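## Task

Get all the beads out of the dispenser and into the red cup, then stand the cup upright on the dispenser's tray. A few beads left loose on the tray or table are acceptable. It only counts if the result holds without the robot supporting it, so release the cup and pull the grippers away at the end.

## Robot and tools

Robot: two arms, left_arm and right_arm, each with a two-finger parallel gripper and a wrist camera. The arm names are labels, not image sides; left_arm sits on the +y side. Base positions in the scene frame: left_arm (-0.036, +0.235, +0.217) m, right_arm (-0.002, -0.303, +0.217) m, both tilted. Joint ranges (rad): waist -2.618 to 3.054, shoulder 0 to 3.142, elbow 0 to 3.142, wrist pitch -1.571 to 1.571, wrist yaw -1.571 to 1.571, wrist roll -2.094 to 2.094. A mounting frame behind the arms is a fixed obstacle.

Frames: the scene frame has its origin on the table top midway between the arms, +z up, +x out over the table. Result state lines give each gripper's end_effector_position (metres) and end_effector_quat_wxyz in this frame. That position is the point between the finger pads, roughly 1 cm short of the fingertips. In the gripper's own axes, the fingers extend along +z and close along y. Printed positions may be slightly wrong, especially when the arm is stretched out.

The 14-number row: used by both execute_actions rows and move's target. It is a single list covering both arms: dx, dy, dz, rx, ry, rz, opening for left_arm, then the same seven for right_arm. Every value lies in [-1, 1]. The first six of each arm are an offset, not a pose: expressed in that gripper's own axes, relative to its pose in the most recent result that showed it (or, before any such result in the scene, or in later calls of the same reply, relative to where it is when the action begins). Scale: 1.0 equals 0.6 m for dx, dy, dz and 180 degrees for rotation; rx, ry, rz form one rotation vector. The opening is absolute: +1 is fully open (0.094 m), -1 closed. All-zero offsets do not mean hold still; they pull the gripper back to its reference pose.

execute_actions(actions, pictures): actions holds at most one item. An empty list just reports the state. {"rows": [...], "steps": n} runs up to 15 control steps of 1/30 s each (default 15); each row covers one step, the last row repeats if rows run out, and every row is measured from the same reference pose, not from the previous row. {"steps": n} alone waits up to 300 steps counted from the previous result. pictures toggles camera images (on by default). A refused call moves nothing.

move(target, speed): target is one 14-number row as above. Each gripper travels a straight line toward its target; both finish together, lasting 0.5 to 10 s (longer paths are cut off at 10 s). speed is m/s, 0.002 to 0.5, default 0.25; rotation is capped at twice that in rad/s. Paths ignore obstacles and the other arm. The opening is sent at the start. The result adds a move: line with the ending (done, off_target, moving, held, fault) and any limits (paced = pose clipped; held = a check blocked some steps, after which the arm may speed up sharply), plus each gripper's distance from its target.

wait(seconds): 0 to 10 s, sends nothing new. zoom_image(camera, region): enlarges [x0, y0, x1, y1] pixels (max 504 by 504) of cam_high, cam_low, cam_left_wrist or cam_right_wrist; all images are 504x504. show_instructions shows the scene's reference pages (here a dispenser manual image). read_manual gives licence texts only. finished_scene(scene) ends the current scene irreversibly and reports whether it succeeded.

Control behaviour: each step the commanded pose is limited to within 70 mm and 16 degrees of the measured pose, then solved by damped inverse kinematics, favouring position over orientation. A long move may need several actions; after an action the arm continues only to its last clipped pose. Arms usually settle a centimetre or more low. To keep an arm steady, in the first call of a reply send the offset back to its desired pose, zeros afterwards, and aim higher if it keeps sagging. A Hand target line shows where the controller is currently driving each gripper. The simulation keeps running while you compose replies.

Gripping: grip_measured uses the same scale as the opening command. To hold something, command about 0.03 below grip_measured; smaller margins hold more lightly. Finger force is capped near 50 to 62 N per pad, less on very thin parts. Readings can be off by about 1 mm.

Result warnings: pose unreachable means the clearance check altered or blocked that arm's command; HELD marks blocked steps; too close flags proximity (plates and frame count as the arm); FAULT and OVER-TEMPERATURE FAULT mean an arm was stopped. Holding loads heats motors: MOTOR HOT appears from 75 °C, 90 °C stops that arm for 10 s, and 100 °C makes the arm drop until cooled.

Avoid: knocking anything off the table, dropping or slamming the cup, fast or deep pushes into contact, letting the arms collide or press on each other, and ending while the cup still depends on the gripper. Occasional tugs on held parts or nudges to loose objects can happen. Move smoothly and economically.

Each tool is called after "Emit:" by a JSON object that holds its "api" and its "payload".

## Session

Emit:
{"api": "show_instructions", "payload": {}}

Emit:
{"api": "execute_actions", "payload": {"actions": []}}

Reference images for this scene: dispenser manual.

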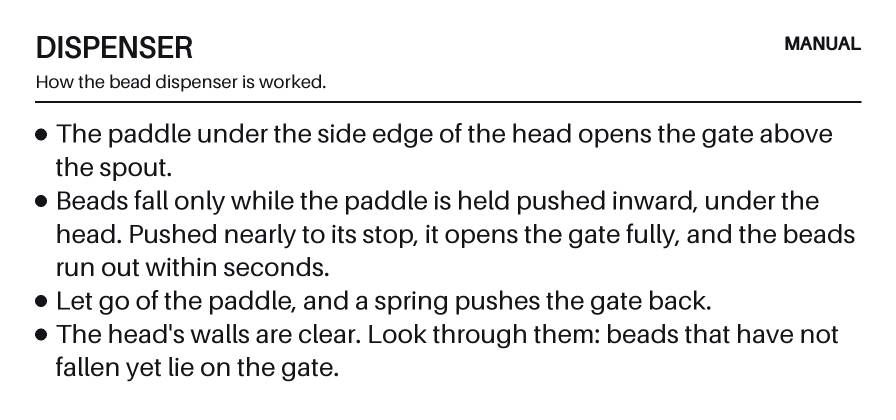

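Scene clock: 0.00 s of 4050.00 s.
left_arm: end_effector_position=(+0.5984, +0.2556, +0.1130) grip_measured=+1.000 end_effector_quat_wxyz=(+0.490, -0.483, +0.574, -0.445) | right_arm: end_effector_position=(+0.1195, -0.2452, +0.3008) grip_measured=+1.000 end_effector_quat_wxyz=(+0.046, -0.705, +0.707, +0.032)
Joint positions: left_arm=[-0.044  2.481  1.344  1.298  0.097 -0.525  0.094] | right_arm=[ 1.432  1.778  0.904 -1.472  0.491  0.22   0.094]
Joint velocities: left_arm=[-0.012 -0.007 -0.002 -0.007  0.066 -0.007  0.   ] | right_arm=[-0.007 -0.007 -0.002 -0.037 -0.022  0.022  0.   ]
Hand target (left_arm): +0.602, +0.251, +0.128; +0.497, -0.472, +0.568, -0.455
Hand target (right_arm): +0.120, -0.242, +0.305; -0.055, +0.703, -0.708, -0.038

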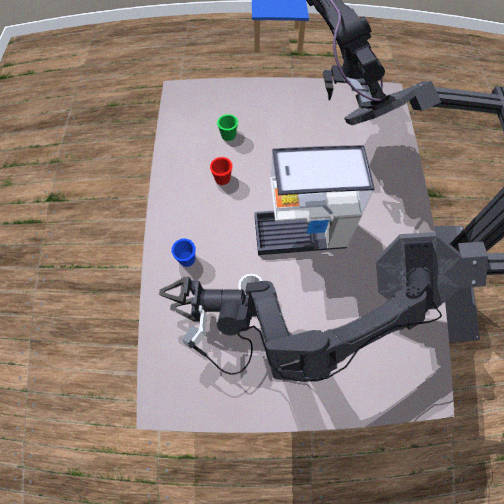

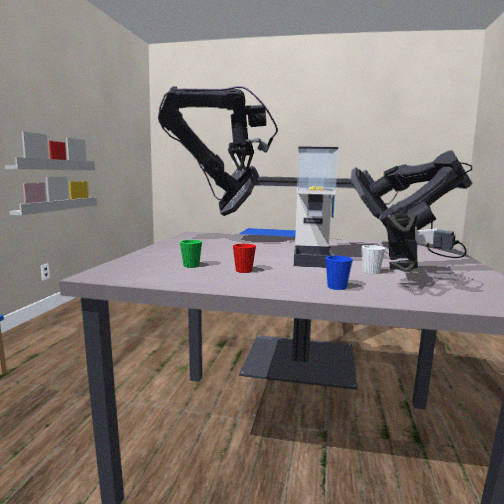

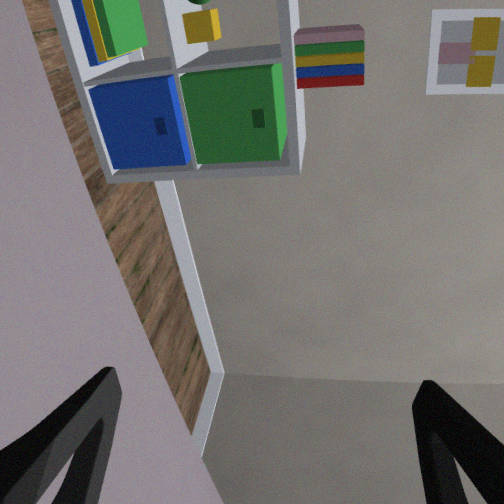

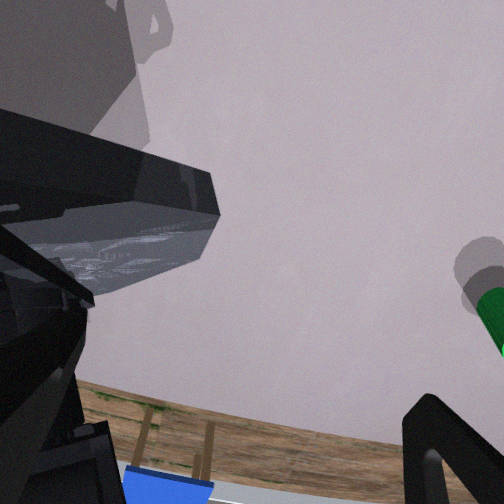

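Emit:
{"api": "move", "payload": {"target": [-0.13,-0.217,-0.033,0,0,0,-1,0.062,-0.418,0.337,0.237,-0.366,0.262,1], "speed": 0.3}}

Emit:
{"api": "move", "payload": {"target": [0.2,0.125,-0.593,-0.361,0.358,-0.338,-1,-0.01,0,0,0,-0.01,0.08,1], "speed": 0.3}}

Scene clock: 23.97 s of 4050.00 s.
left_arm: end_effector_position=(+0.6026, +0.3234, +0.2412) grip_measured=-0.986 end_effector_quat_wxyz=(+0.490, -0.495, +0.570, -0.437) | right_arm: end_effector_position=(+0.3690, -0.2688, +0.0885) grip_measured=+1.000 end_effector_quat_wxyz=(+0.586, -0.223, +0.760, +0.172)
Joint positions: left_arm=[-0.193  2.055  1.204  1.024 -0.076 -0.51   0.001] | right_arm=[-0.43   1.995  0.299  1.553 -0.606 -1.058  0.094]
Joint velocities: left_arm=[-0.012 -0.012 -0.012 -0.081  0.007 -0.037  0.001] | right_arm=[ 0.012 -0.002 -0.007  0.022 -0.007  0.066  0.   ]
Hand target (left_arm): +0.600, +0.316, +0.255; +0.490, -0.483, +0.573, -0.445
Hand target (right_arm): +0.373, -0.266, +0.093; +0.598, -0.221, +0.749, +0.179
Off the commanded pose (left_arm): 0.016 m, 2 deg.
Off the commanded pose (right_arm): 0.016 m, 5 deg.
joint sent to its limit (right arm) — the command would take joint 4 (wrist pitch) past its upper limit, so that joint was sent only as far as its limit.
After step 90, 17.17 s passed at rest.
move: off_target (left_arm, right_arm); limits=paced

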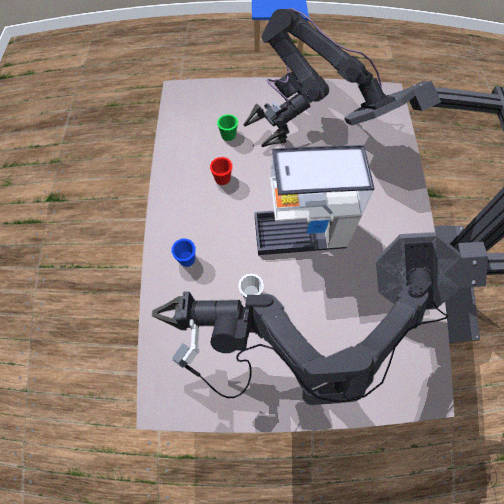

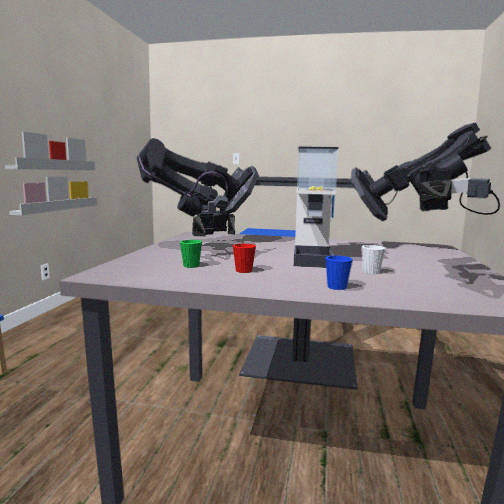

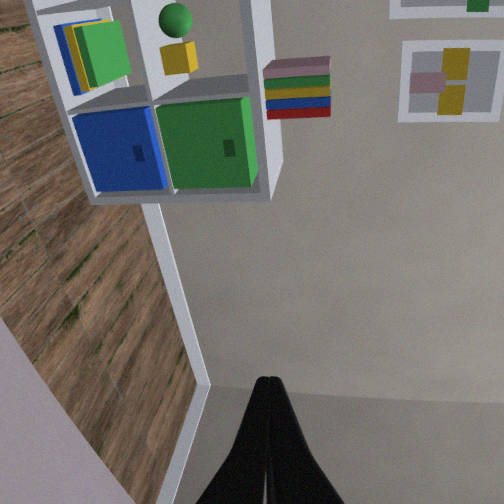

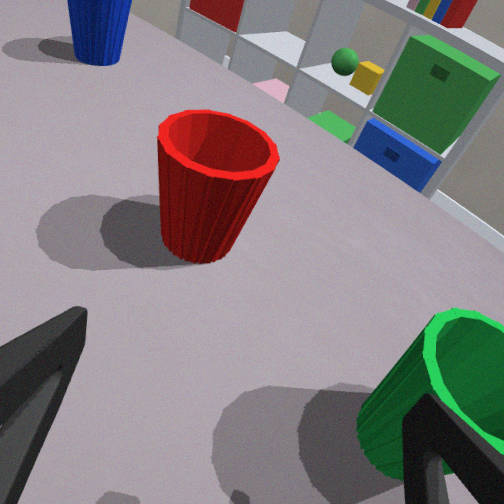

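Scene clock: 27.70 s of 4050.00 s.
left_arm: end_effector_position=(+0.2471, +0.2301, +0.1943) grip_measured=-0.986 end_effector_quat_wxyz=(-0.405, -0.583, +0.557, -0.430) | right_arm: end_effector_position=(+0.3692, -0.2694, +0.0880) grip_measured=+1.000 end_effector_quat_wxyz=(+0.559, -0.126, +0.783, +0.242)
Joint positions: left_arm=[ 0.081  1.446  0.825 -0.744  0.401 -1.284  0.001] | right_arm=[-0.43   1.995  0.299  1.554 -0.601 -0.808  0.094]
Joint velocities: left_arm=[-0.007 -0.007  0.007  0.007 -0.051 -0.022 -0.001] | right_arm=[-0.017 -0.007 -0.007  0.066 -0.007 -0.007  0.   ]
Hand target (left_arm): +0.237, +0.223, +0.199; +0.427, +0.571, -0.554, +0.430
Hand target (right_arm): +0.370, -0.268, +0.094; +0.569, -0.125, +0.773, +0.250
Off the commanded pose (left_arm): 0.017 m, 3 deg.
Off the commanded pose (right_arm): 0.007 m, 2 deg.
joint sent to its limit (right arm) — the command would take joint 4 (wrist pitch) past its upper limit, so that joint was sent only as far as its limit.
move: off_target (left_arm)

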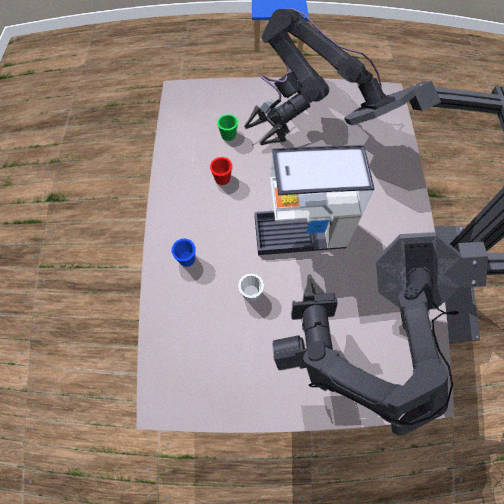

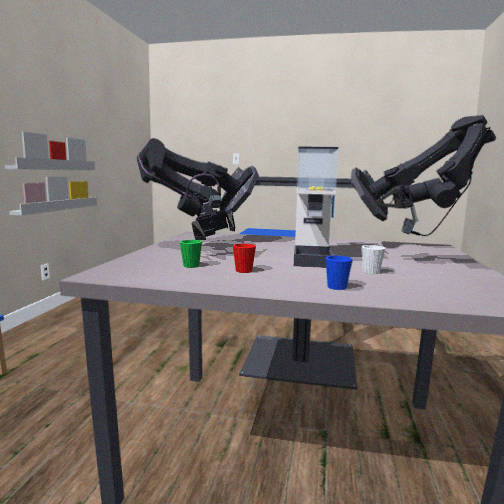

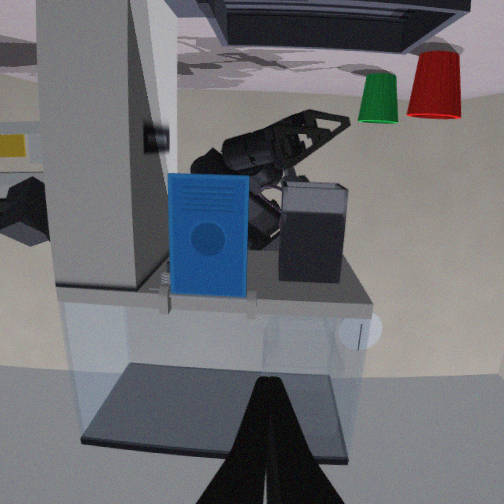

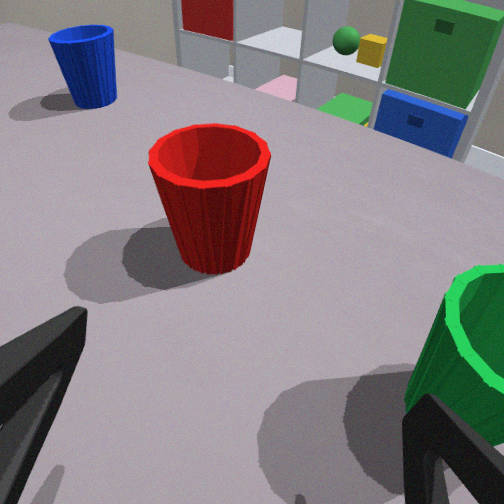

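Emit:
{"api": "move", "payload": {"target": [0.015,0.065,0.09,0,0.01,0,-1,0.025,0.055,0.075,-0.018,-0.045,-0.085,1], "speed": 0.12}}

Scene clock: 41.63 s of 4050.00 s.
left_arm: end_effector_position=(+0.2159, +0.1821, +0.1831) grip_measured=-0.986 end_effector_quat_wxyz=(-0.405, -0.585, +0.551, -0.436) | right_arm: end_effector_position=(+0.3831, -0.2259, +0.0631) grip_measured=+1.000 end_effector_quat_wxyz=(+0.606, -0.241, +0.729, +0.208)
Joint positions: left_arm=[ 0.03   1.457  0.591 -0.465  0.403 -1.346  0.001] | right_arm=[-0.397  2.218  0.482  1.557 -0.676 -1.081  0.094]
Joint velocities: left_arm=[ 0.017 -0.017 -0.007 -0.051  0.022 -0.066 -0.001] | right_arm=[ 0.002  0.002  0.002 -0.007  0.037 -0.095  0.   ]
Hand target (left_arm): +0.211, +0.174, +0.187; +0.414, +0.577, -0.550, +0.439
Hand target (right_arm): +0.385, -0.216, +0.071; +0.621, -0.248, +0.712, +0.216
Off the commanded pose (left_arm): 0.010 m, 2 deg.
Off the commanded pose (right_arm): 0.012 m, 5 deg.
joint sent to its limit (right arm) — the command would take joint 4 (wrist pitch) past its upper limit, so that joint was sent only as far as its limit.
After step 90, 9.13 s passed at rest.
move: off_target (right_arm)

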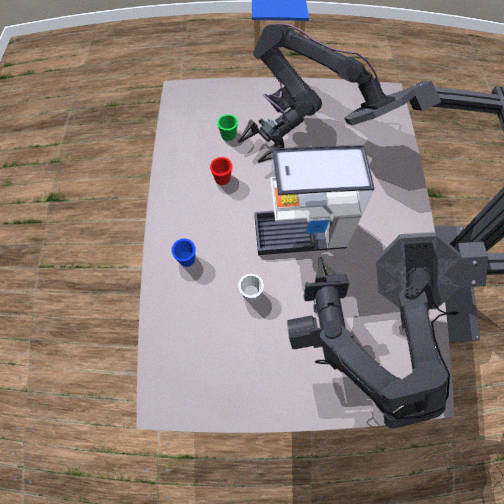

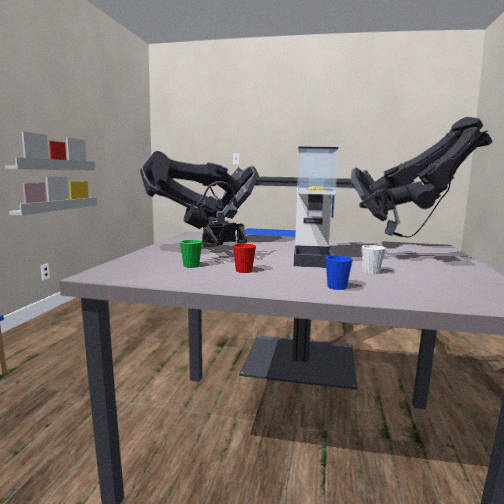

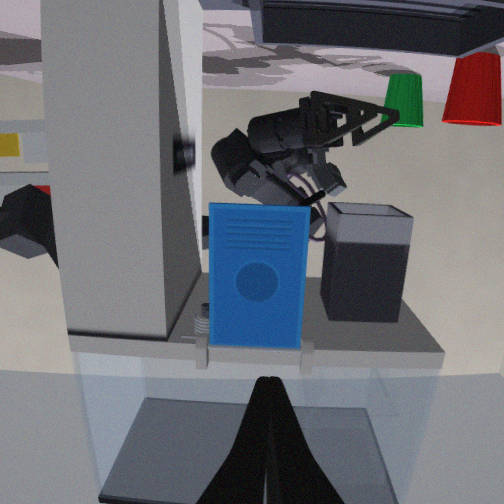

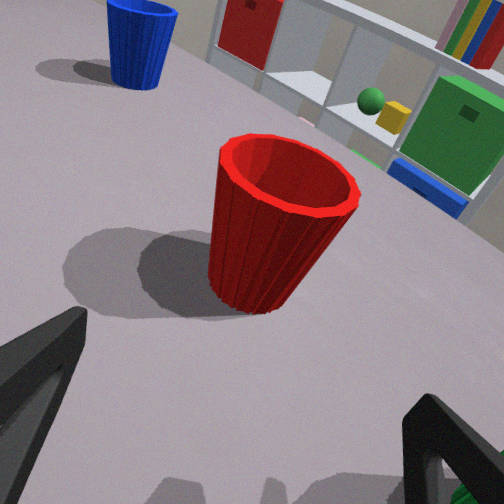

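Emit:
{"api": "move", "payload": {"target": [0.01,0.005,0.01,0,0.008,0,-1,-0.03,0.02,0.11,0,0,0,0.8], "speed": 0.07}}

Emit:
{"api": "zoom_image", "payload": {"camera": "cam_low", "region": [160,170,320,290]}}

Scene clock: 47.87 s of 4050.00 s.
left_arm: end_effector_position=(+0.2189, +0.1826, +0.1824) grip_measured=-0.986 end_effector_quat_wxyz=(-0.401, -0.589, +0.549, -0.438) | right_arm: end_effector_position=(+0.4297, -0.1871, +0.0655) grip_measured=+0.803 end_effector_quat_wxyz=(+0.602, -0.240, +0.737, +0.192)
Joint positions: left_arm=[ 0.03   1.457  0.591 -0.452  0.402 -1.352  0.001] | right_arm=[-0.228  2.28   0.647  1.486 -0.478 -1.053  0.085]
Joint velocities: left_arm=[-0.017  0.007 -0.002 -0.037 -0.007 -0.022 -0.001] | right_arm=[-0.002 -0.017 -0.002  0.022 -0.022  0.022  0.   ]
Hand target (left_arm): +0.213, +0.175, +0.187; +0.412, +0.580, -0.546, +0.443
Hand target (right_arm): +0.430, -0.175, +0.070; +0.606, -0.240, +0.729, +0.208
Off the commanded pose (left_arm): 0.011 m, 2 deg.
Off the commanded pose (right_arm): 0.012 m, 2 deg.
After step 90, 1.80 s passed at rest.
move: off_target (left_arm, right_arm)

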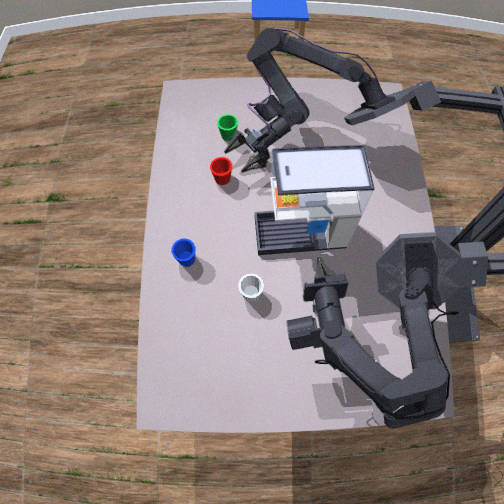

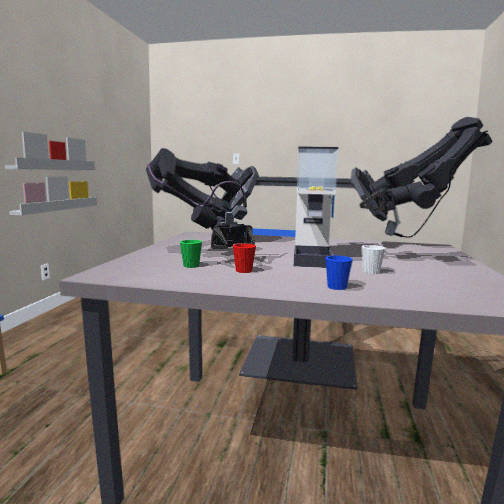

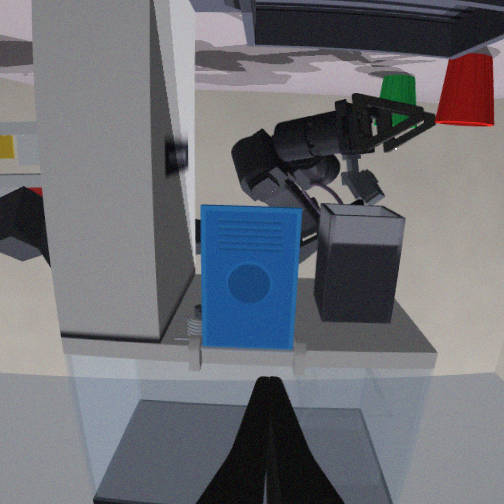

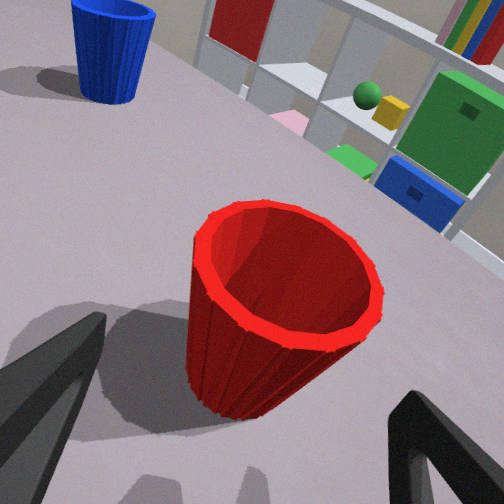

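Region (160, 170, 320, 290) of cam_low's 504x504 image, scaled by 3.150, with more detail than that image has; it fills the top 378 rows of this view, and the rest is white.

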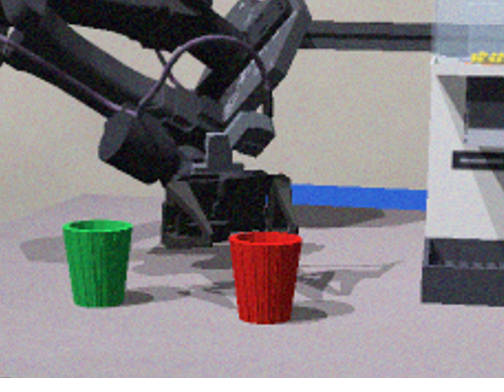

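Emit:
{"api": "move", "payload": {"target": [0.01,0.01,0.01,0,0.008,0,-1,0.003,0.012,0.1,-0.008,-0.02,0.025,0.9], "speed": 0.05}}

Emit:
{"api": "zoom_image", "payload": {"camera": "cam_low", "region": [160,170,320,290]}}

Scene clock: 53.23 s of 4050.00 s.
left_arm: end_effector_position=(+0.2164, +0.1805, +0.1813) grip_measured=-0.986 end_effector_quat_wxyz=(-0.401, -0.590, +0.548, -0.438) | right_arm: end_effector_position=(+0.4716, -0.1623, +0.0424) grip_measured=+0.897 end_effector_quat_wxyz=(+0.606, -0.209, +0.738, +0.212)
Joint positions: left_arm=[ 0.03   1.457  0.576 -0.436  0.402 -1.356  0.001] | right_arm=[-0.201  2.404  0.888  1.396 -0.468 -0.971  0.089]
Joint velocities: left_arm=[ 0.002 -0.017  0.002  0.037  0.022  0.11  -0.001] | right_arm=[-0.017 -0.007 -0.007  0.051 -0.051  0.007  0.   ]
Hand target (left_arm): +0.213, +0.175, +0.186; +0.408, +0.583, -0.544, +0.445
Hand target (right_arm): +0.472, -0.147, +0.052; +0.614, -0.212, +0.724, +0.232
Off the commanded pose (left_arm): 0.008 m, 1 deg.
Off the commanded pose (right_arm): 0.018 m, 3 deg.
After step 90, 0.83 s passed at rest.
move: off_target (right_arm)

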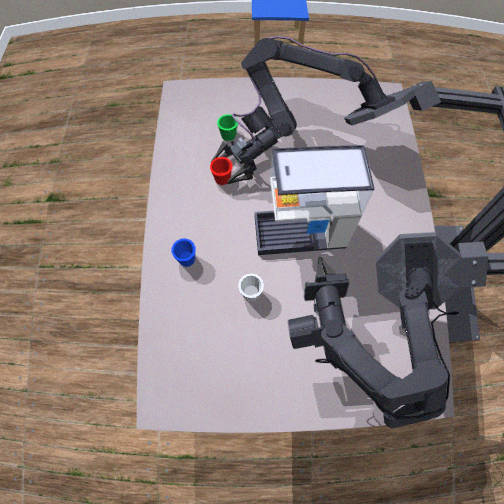

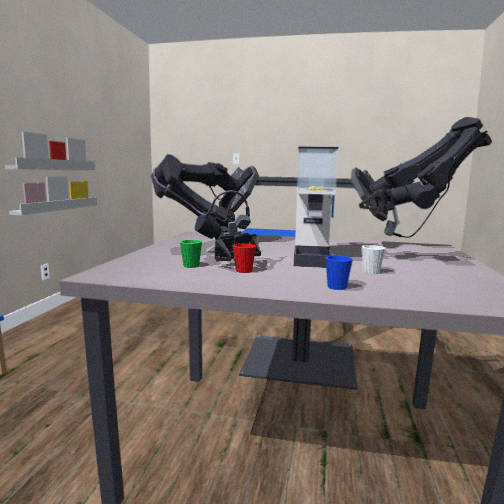

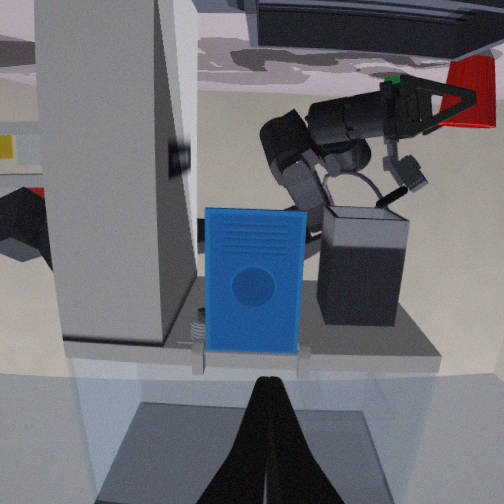

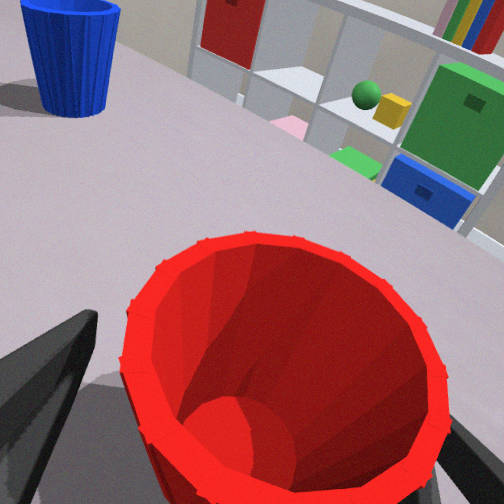

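Region (160, 170, 320, 290) of cam_low's 504x504 image, scaled by 3.150, with more detail than that image has; it fills the top 378 rows of this view, and the rest is white.

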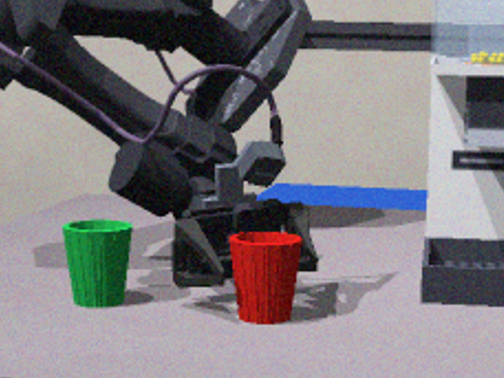

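Emit:
{"api": "move", "payload": {"target": [0.01,0.005,0.008,0,0.008,0,-1,-0.035,0.005,0.022,-0.008,-0.008,0,0.9], "speed": 0.04}}

Emit:
{"api": "execute_actions", "payload": {"actions": [{"rows":[[0.01,0.005,0.008,0,0.008,0,-1,-0.015,0.008,0.008,-0.008,-0.008,0,0.1]],"steps":15}]}}

Scene clock: 60.13 s of 4050.00 s.
left_arm: end_effector_position=(+0.2180, +0.1807, +0.1809) grip_measured=-0.986 end_effector_quat_wxyz=(-0.399, -0.592, +0.546, -0.438) | right_arm: end_effector_position=(+0.4668, -0.1500, +0.0423) grip_measured=+0.897 end_effector_quat_wxyz=(+0.591, -0.215, +0.743, +0.228)
Joint positions: left_arm=[ 0.03   1.457  0.576 -0.429  0.401 -1.36   0.001] | right_arm=[-0.179  2.404  0.888  1.35  -0.446 -0.969  0.089]
Joint velocities: left_arm=[-0.012  0.012 -0.002 -0.037 -0.007 -0.022  0.001] | right_arm=[ 0.002 -0.002  0.002  0.007  0.037 -0.037  0.   ]
Hand target (left_arm): +0.214, +0.174, +0.186; +0.408, +0.584, -0.543, +0.445
Hand target (right_arm): +0.484, -0.152, +0.061; +0.613, -0.214, +0.727, +0.224
Off the commanded pose (left_arm): 0.009 m, 2 deg.
Off the commanded pose (right_arm): 0.026 m, 3 deg.
After step 90, 2.97 s passed at rest.
move: off_target (right_arm)

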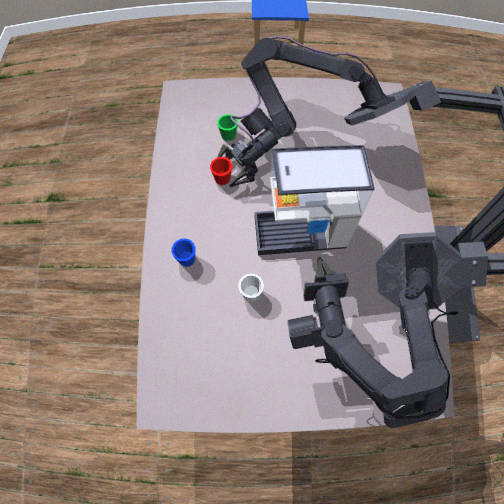

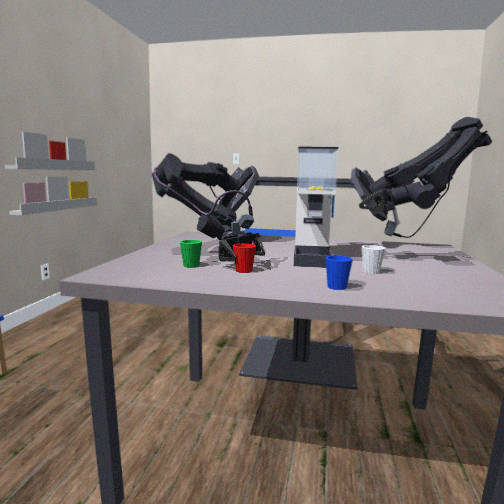

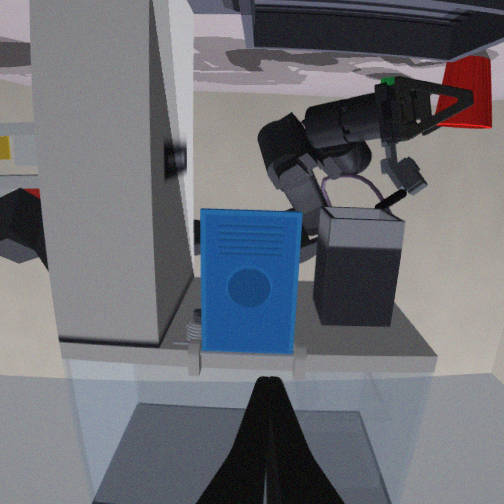

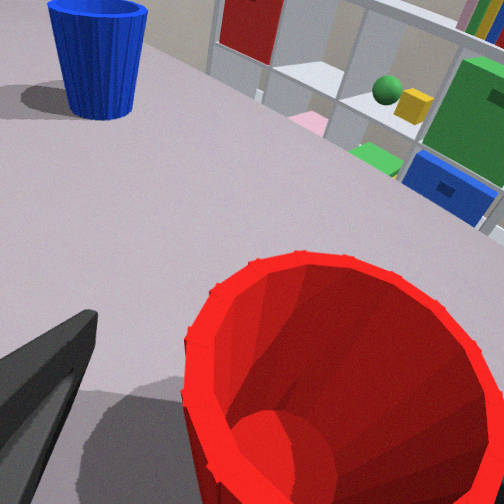

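Scene clock: 60.63 s of 4050.00 s.
left_arm: end_effector_position=(+0.2197, +0.1810, +0.1806) grip_measured=-0.986 end_effector_quat_wxyz=(-0.397, -0.594, +0.545, -0.440) | right_arm: end_effector_position=(+0.4658, -0.1487, +0.0419) grip_measured=+0.300 end_effector_quat_wxyz=(+0.589, -0.217, +0.743, +0.231)
Joint positions: left_arm=[ 0.03   1.457  0.576 -0.421  0.401 -1.364  0.001] | right_arm=[-0.179  2.404  0.888  1.343 -0.448 -0.97   0.061]
Joint velocities: left_arm=[ 0.002  0.002 -0.002  0.037  0.125 -0.125  0.001] | right_arm=[-0.002 -0.007 -0.027  0.022  0.022 -0.007 -0.001]
Hand target (left_arm): +0.215, +0.174, +0.185; +0.406, +0.586, -0.541, +0.446
Hand target (right_arm): +0.470, -0.143, +0.051; +0.598, -0.220, +0.733, +0.239
Off the commanded pose (left_arm): 0.009 m, 2 deg.
Off the commanded pose (right_arm): 0.011 m, 2 deg.
Steps of this call (steps 1 to 15: all 15 steps of this action). Readings (end_effector_position):
1: left_arm (+0.2182, +0.1808, +0.1809) | right_arm (+0.4669, -0.1501, +0.0423)
2: left_arm (+0.2184, +0.1808, +0.1809) | right_arm (+0.4669, -0.1501, +0.0421)
4: left_arm (+0.2189, +0.1809, +0.1808) | right_arm (+0.4659, -0.1489, +0.0419)
8: left_arm (+0.2195, +0.1810, +0.1807) | right_arm (+0.4658, -0.1487, +0.0419)
15: the state above

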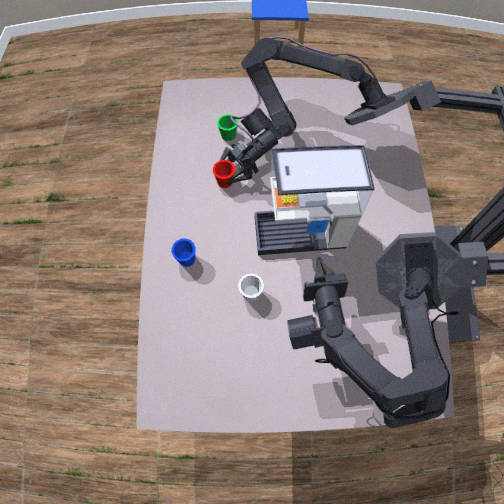

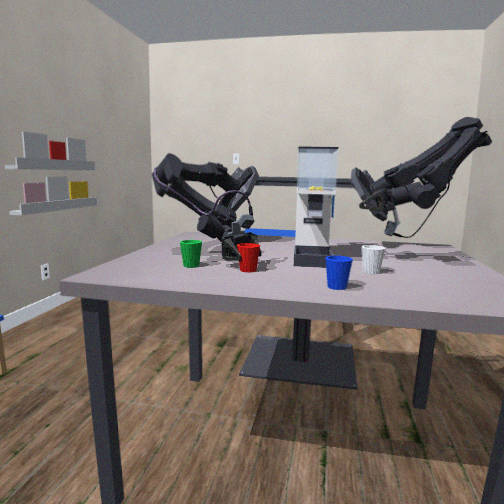

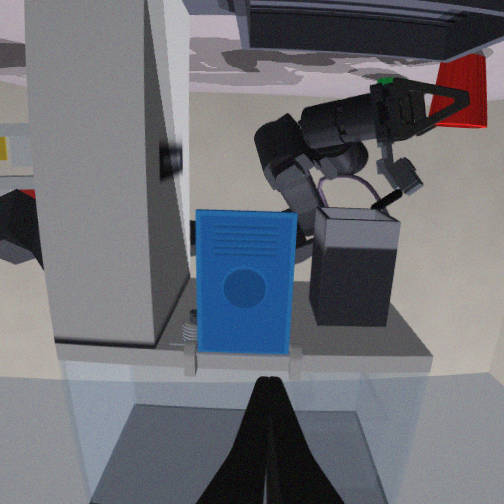

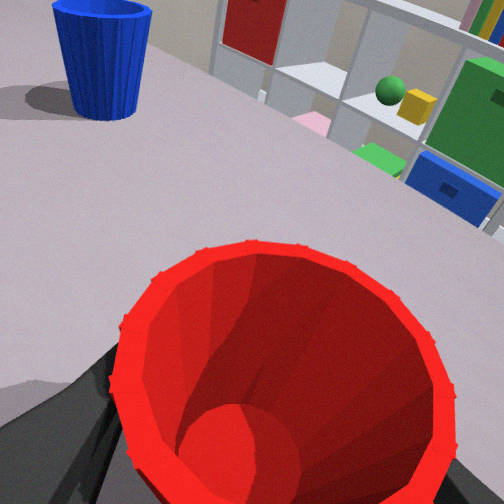

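Emit:
{"api": "move", "payload": {"target": [0.01,0.01,0.008,-0.005,0.008,0,-1,-0.125,0.005,-0.02,0,-0.015,0,0.1], "speed": 0.12}}

Emit:
{"api": "move", "payload": {"target": [0.01,0.01,0.008,-0.005,0.008,0,-1,0.033,0.23,-0.192,-0.271,0.005,-0.065,0.1], "speed": 0.15}}

Scene clock: 68.50 s of 4050.00 s.
left_arm: end_effector_position=(+0.2197, +0.1810, +0.1805) grip_measured=-0.986 end_effector_quat_wxyz=(-0.396, -0.594, +0.545, -0.439) | right_arm: end_effector_position=(+0.4691, -0.1555, +0.0915) grip_measured=+0.300 end_effector_quat_wxyz=(+0.583, -0.211, +0.753, +0.221)
Joint positions: left_arm=[ 0.03   1.457  0.576 -0.421  0.401 -1.364  0.001] | right_arm=[-0.075  2.24   0.764  1.315 -0.313 -0.945  0.061]
Joint velocities: left_arm=[ 0.027 -0.017  0.007 -0.095 -0.051  0.007 -0.001] | right_arm=[-0.007 -0.002  0.022 -0.051 -0.022 -0.066 -0.   ]
Hand target (left_arm): +0.214, +0.174, +0.185; +0.408, +0.585, -0.543, +0.443
Hand target (right_arm): +0.471, -0.151, +0.117; +0.607, -0.211, +0.729, +0.235
Off the commanded pose (left_arm): 0.010 m, 2 deg.
Off the commanded pose (right_arm): 0.027 m, 4 deg.
After step 90, 3.67 s passed at rest.
move: off_target (right_arm)

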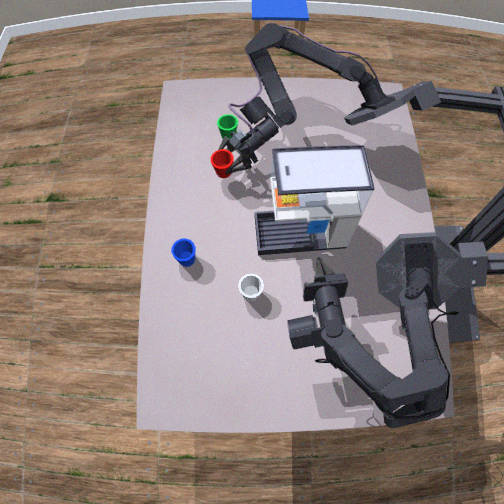

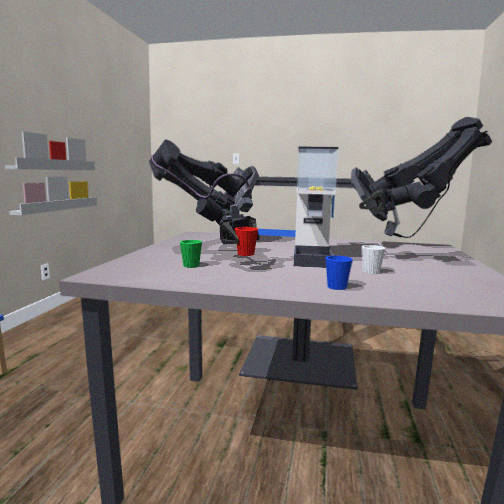

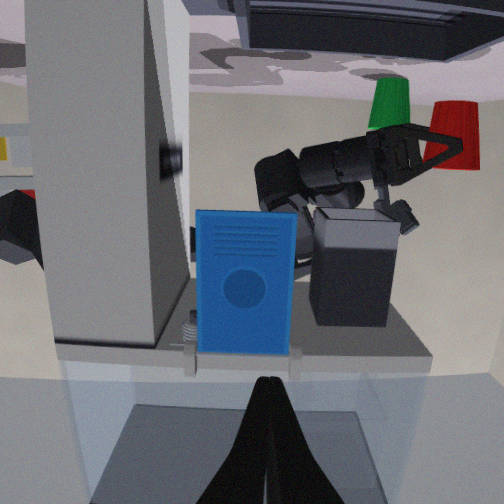

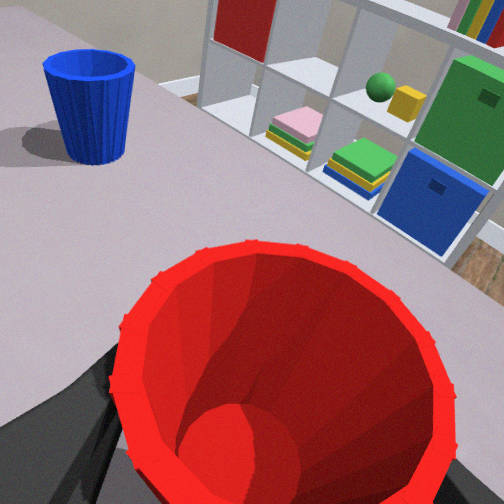

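Scene clock: 72.00 s of 4050.00 s.
left_arm: end_effector_position=(+0.2196, +0.1811, +0.1803) grip_measured=-0.986 end_effector_quat_wxyz=(-0.396, -0.594, +0.545, -0.439) | right_arm: end_effector_position=(+0.2833, -0.1151, +0.0895) grip_measured=+0.300 end_effector_quat_wxyz=(-0.428, +0.514, -0.596, -0.445)
Joint positions: left_arm=[ 0.03   1.457  0.576 -0.421  0.399 -1.364  0.001] | right_arm=[-0.165  2.012  0.683  0.205 -0.553 -1.643  0.061]
Joint velocities: left_arm=[-0.002 -0.012 -0.017 -0.081  0.081 -0.007  0.   ] | right_arm=[ 0.002  0.007 -0.007  0.051 -0.007 -0.037  0.   ]
Hand target (left_arm): +0.214, +0.174, +0.185; +0.408, +0.585, -0.543, +0.442
Hand target (right_arm): +0.294, -0.112, +0.110; +0.459, -0.510, +0.571, +0.451
Off the commanded pose (left_arm): 0.010 m, 2 deg.
Off the commanded pose (right_arm): 0.024 m, 4 deg.
move: off_target (right_arm)

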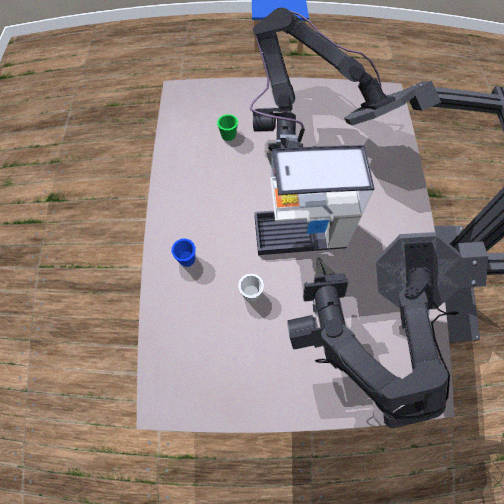

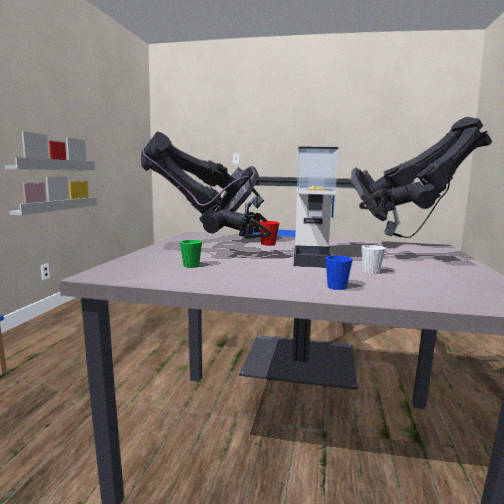

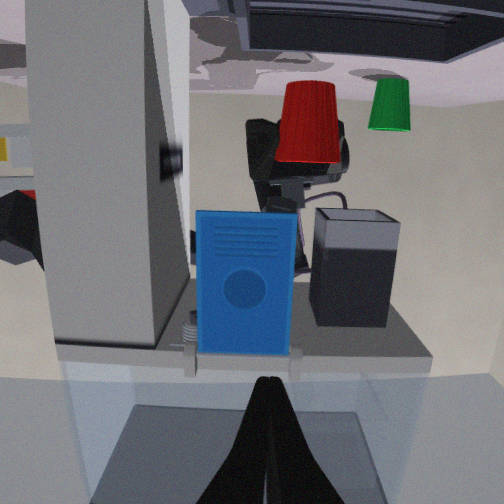

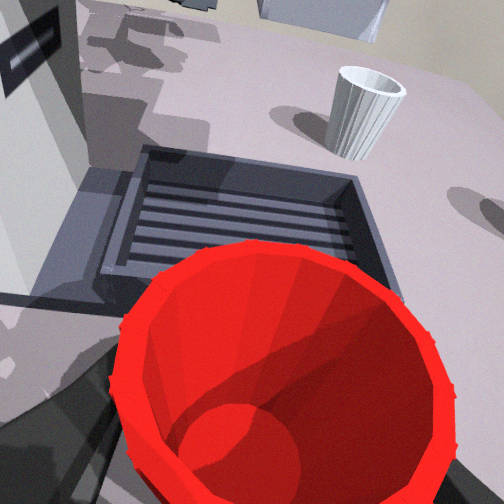

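Emit:
{"api": "move", "payload": {"target": [0.01,0.01,0.008,-0.005,0.008,0,-1,-0.065,-0.02,0.04,0,-0.055,-0.025,0.1], "speed": 0.08}}

Emit:
{"api": "move", "payload": {"target": [0.01,0.01,0.008,-0.005,0.008,0,-1,-0.045,0,0.13,0,-0.022,0,0.1], "speed": 0.05}}

Emit:
{"api": "zoom_image", "payload": {"camera": "cam_low", "region": [240,170,380,280]}}

Scene clock: 81.20 s of 4050.00 s.
left_arm: end_effector_position=(+0.2196, +0.1811, +0.1802) grip_measured=-0.986 end_effector_quat_wxyz=(-0.396, -0.594, +0.545, -0.439) | right_arm: end_effector_position=(+0.2970, -0.0948, +0.1013) grip_measured=+0.300 end_effector_quat_wxyz=(-0.467, +0.505, -0.566, -0.455)
Joint positions: left_arm=[ 0.03   1.457  0.576 -0.421  0.399 -1.364  0.001] | right_arm=[-0.126  2.081  0.74   0.244 -0.626 -1.645  0.061]
Joint velocities: left_arm=[ 0.022  0.007 -0.007 -0.125  0.037 -0.007 -0.   ] | right_arm=[ 0.012 -0.022 -0.022 -0.007 -0.066 -0.051  0.   ]
Hand target (left_arm): +0.214, +0.174, +0.185; +0.408, +0.586, -0.544, +0.442
Hand target (right_arm): +0.300, -0.085, +0.120; +0.495, -0.496, +0.537, +0.469
Off the commanded pose (left_arm): 0.010 m, 2 deg.
Off the commanded pose (right_arm): 0.022 m, 5 deg.
After step 90, 4.67 s passed at rest.
move: off_target (right_arm)

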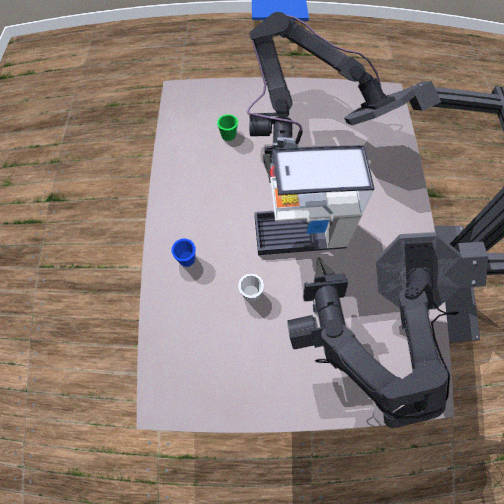

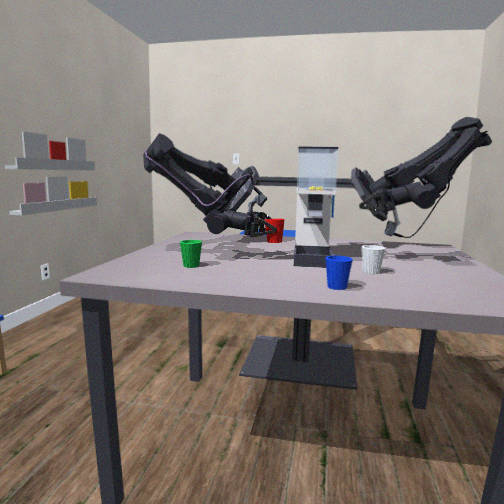

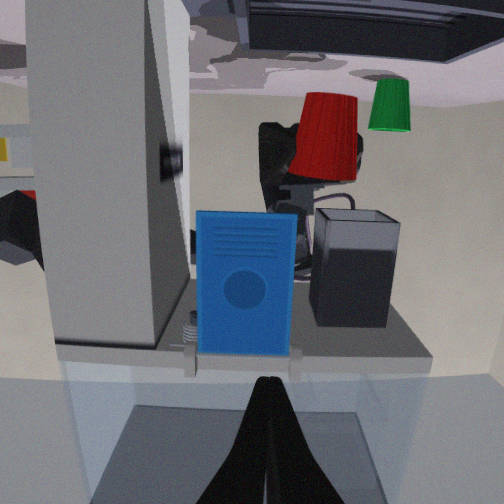

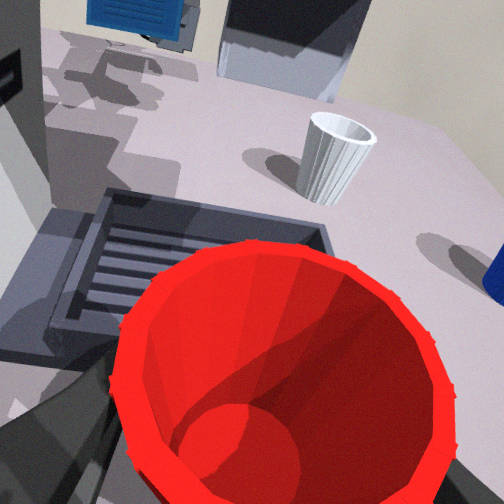

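Scene clock: 83.17 s of 4050.00 s.
left_arm: end_effector_position=(+0.2196, +0.1812, +0.1800) grip_measured=-0.986 end_effector_quat_wxyz=(-0.396, -0.595, +0.545, -0.438) | right_arm: end_effector_position=(+0.2997, -0.0249, +0.0987) grip_measured=+0.300 end_effector_quat_wxyz=(-0.464, +0.496, -0.573, -0.459)
Joint positions: left_arm=[ 0.03   1.457  0.576 -0.421  0.398 -1.364  0.001] | right_arm=[ 0.021  2.322  0.837  0.479 -0.555 -1.465  0.061]
Joint velocities: left_arm=[ 0.002 -0.007 -0.002 -0.037 -0.037 -0.051 -0.001] | right_arm=[-0.002  0.032 -0.022  0.037 -0.022  0.081 -0.001]
Hand target (left_arm): +0.214, +0.174, +0.184; +0.408, +0.586, -0.544, +0.442
Hand target (right_arm): +0.303, -0.014, +0.117; +0.487, -0.489, +0.550, +0.471
Off the commanded pose (left_arm): 0.010 m, 2 deg.
Off the commanded pose (right_arm): 0.021 m, 4 deg.
move: off_target (right_arm)

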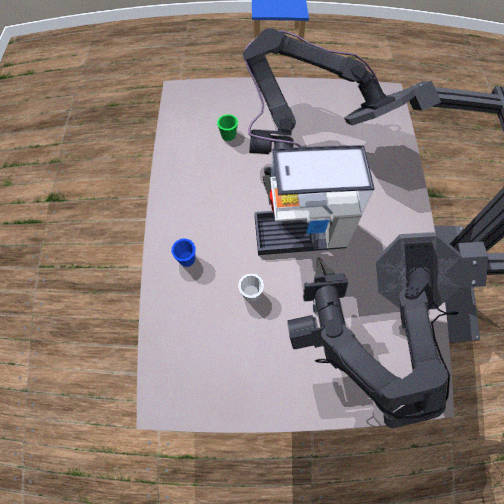

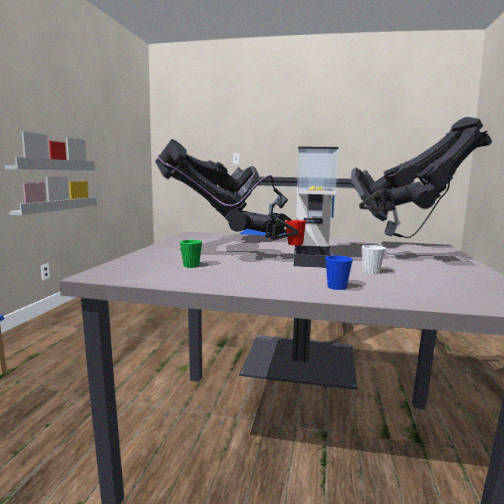

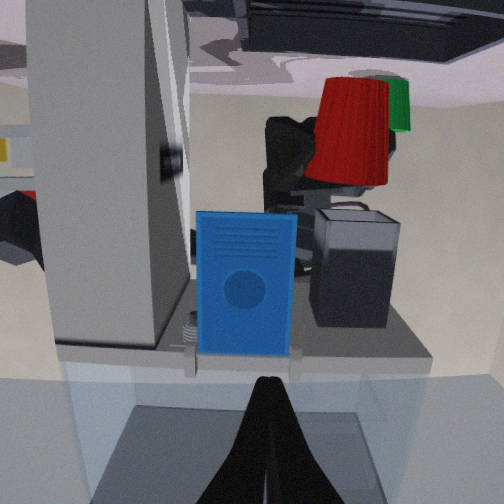

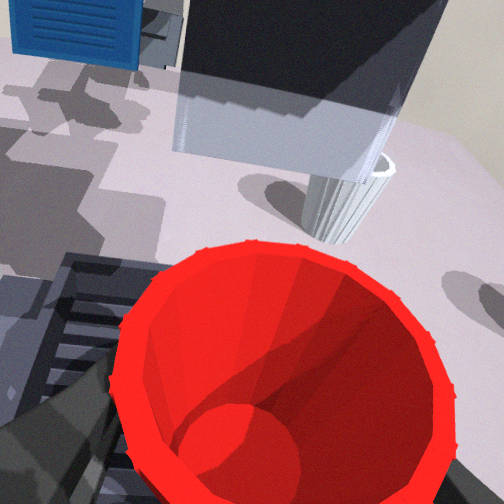

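Region (240, 170, 380, 280) of cam_low's 504x504 image, scaled by 3.600, with more detail than that image has; it fills the top 396 rows of this view, and the rest is white.

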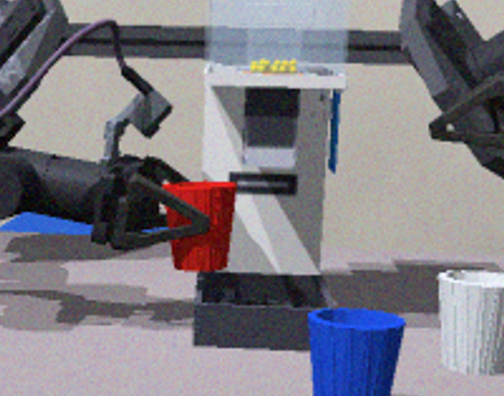

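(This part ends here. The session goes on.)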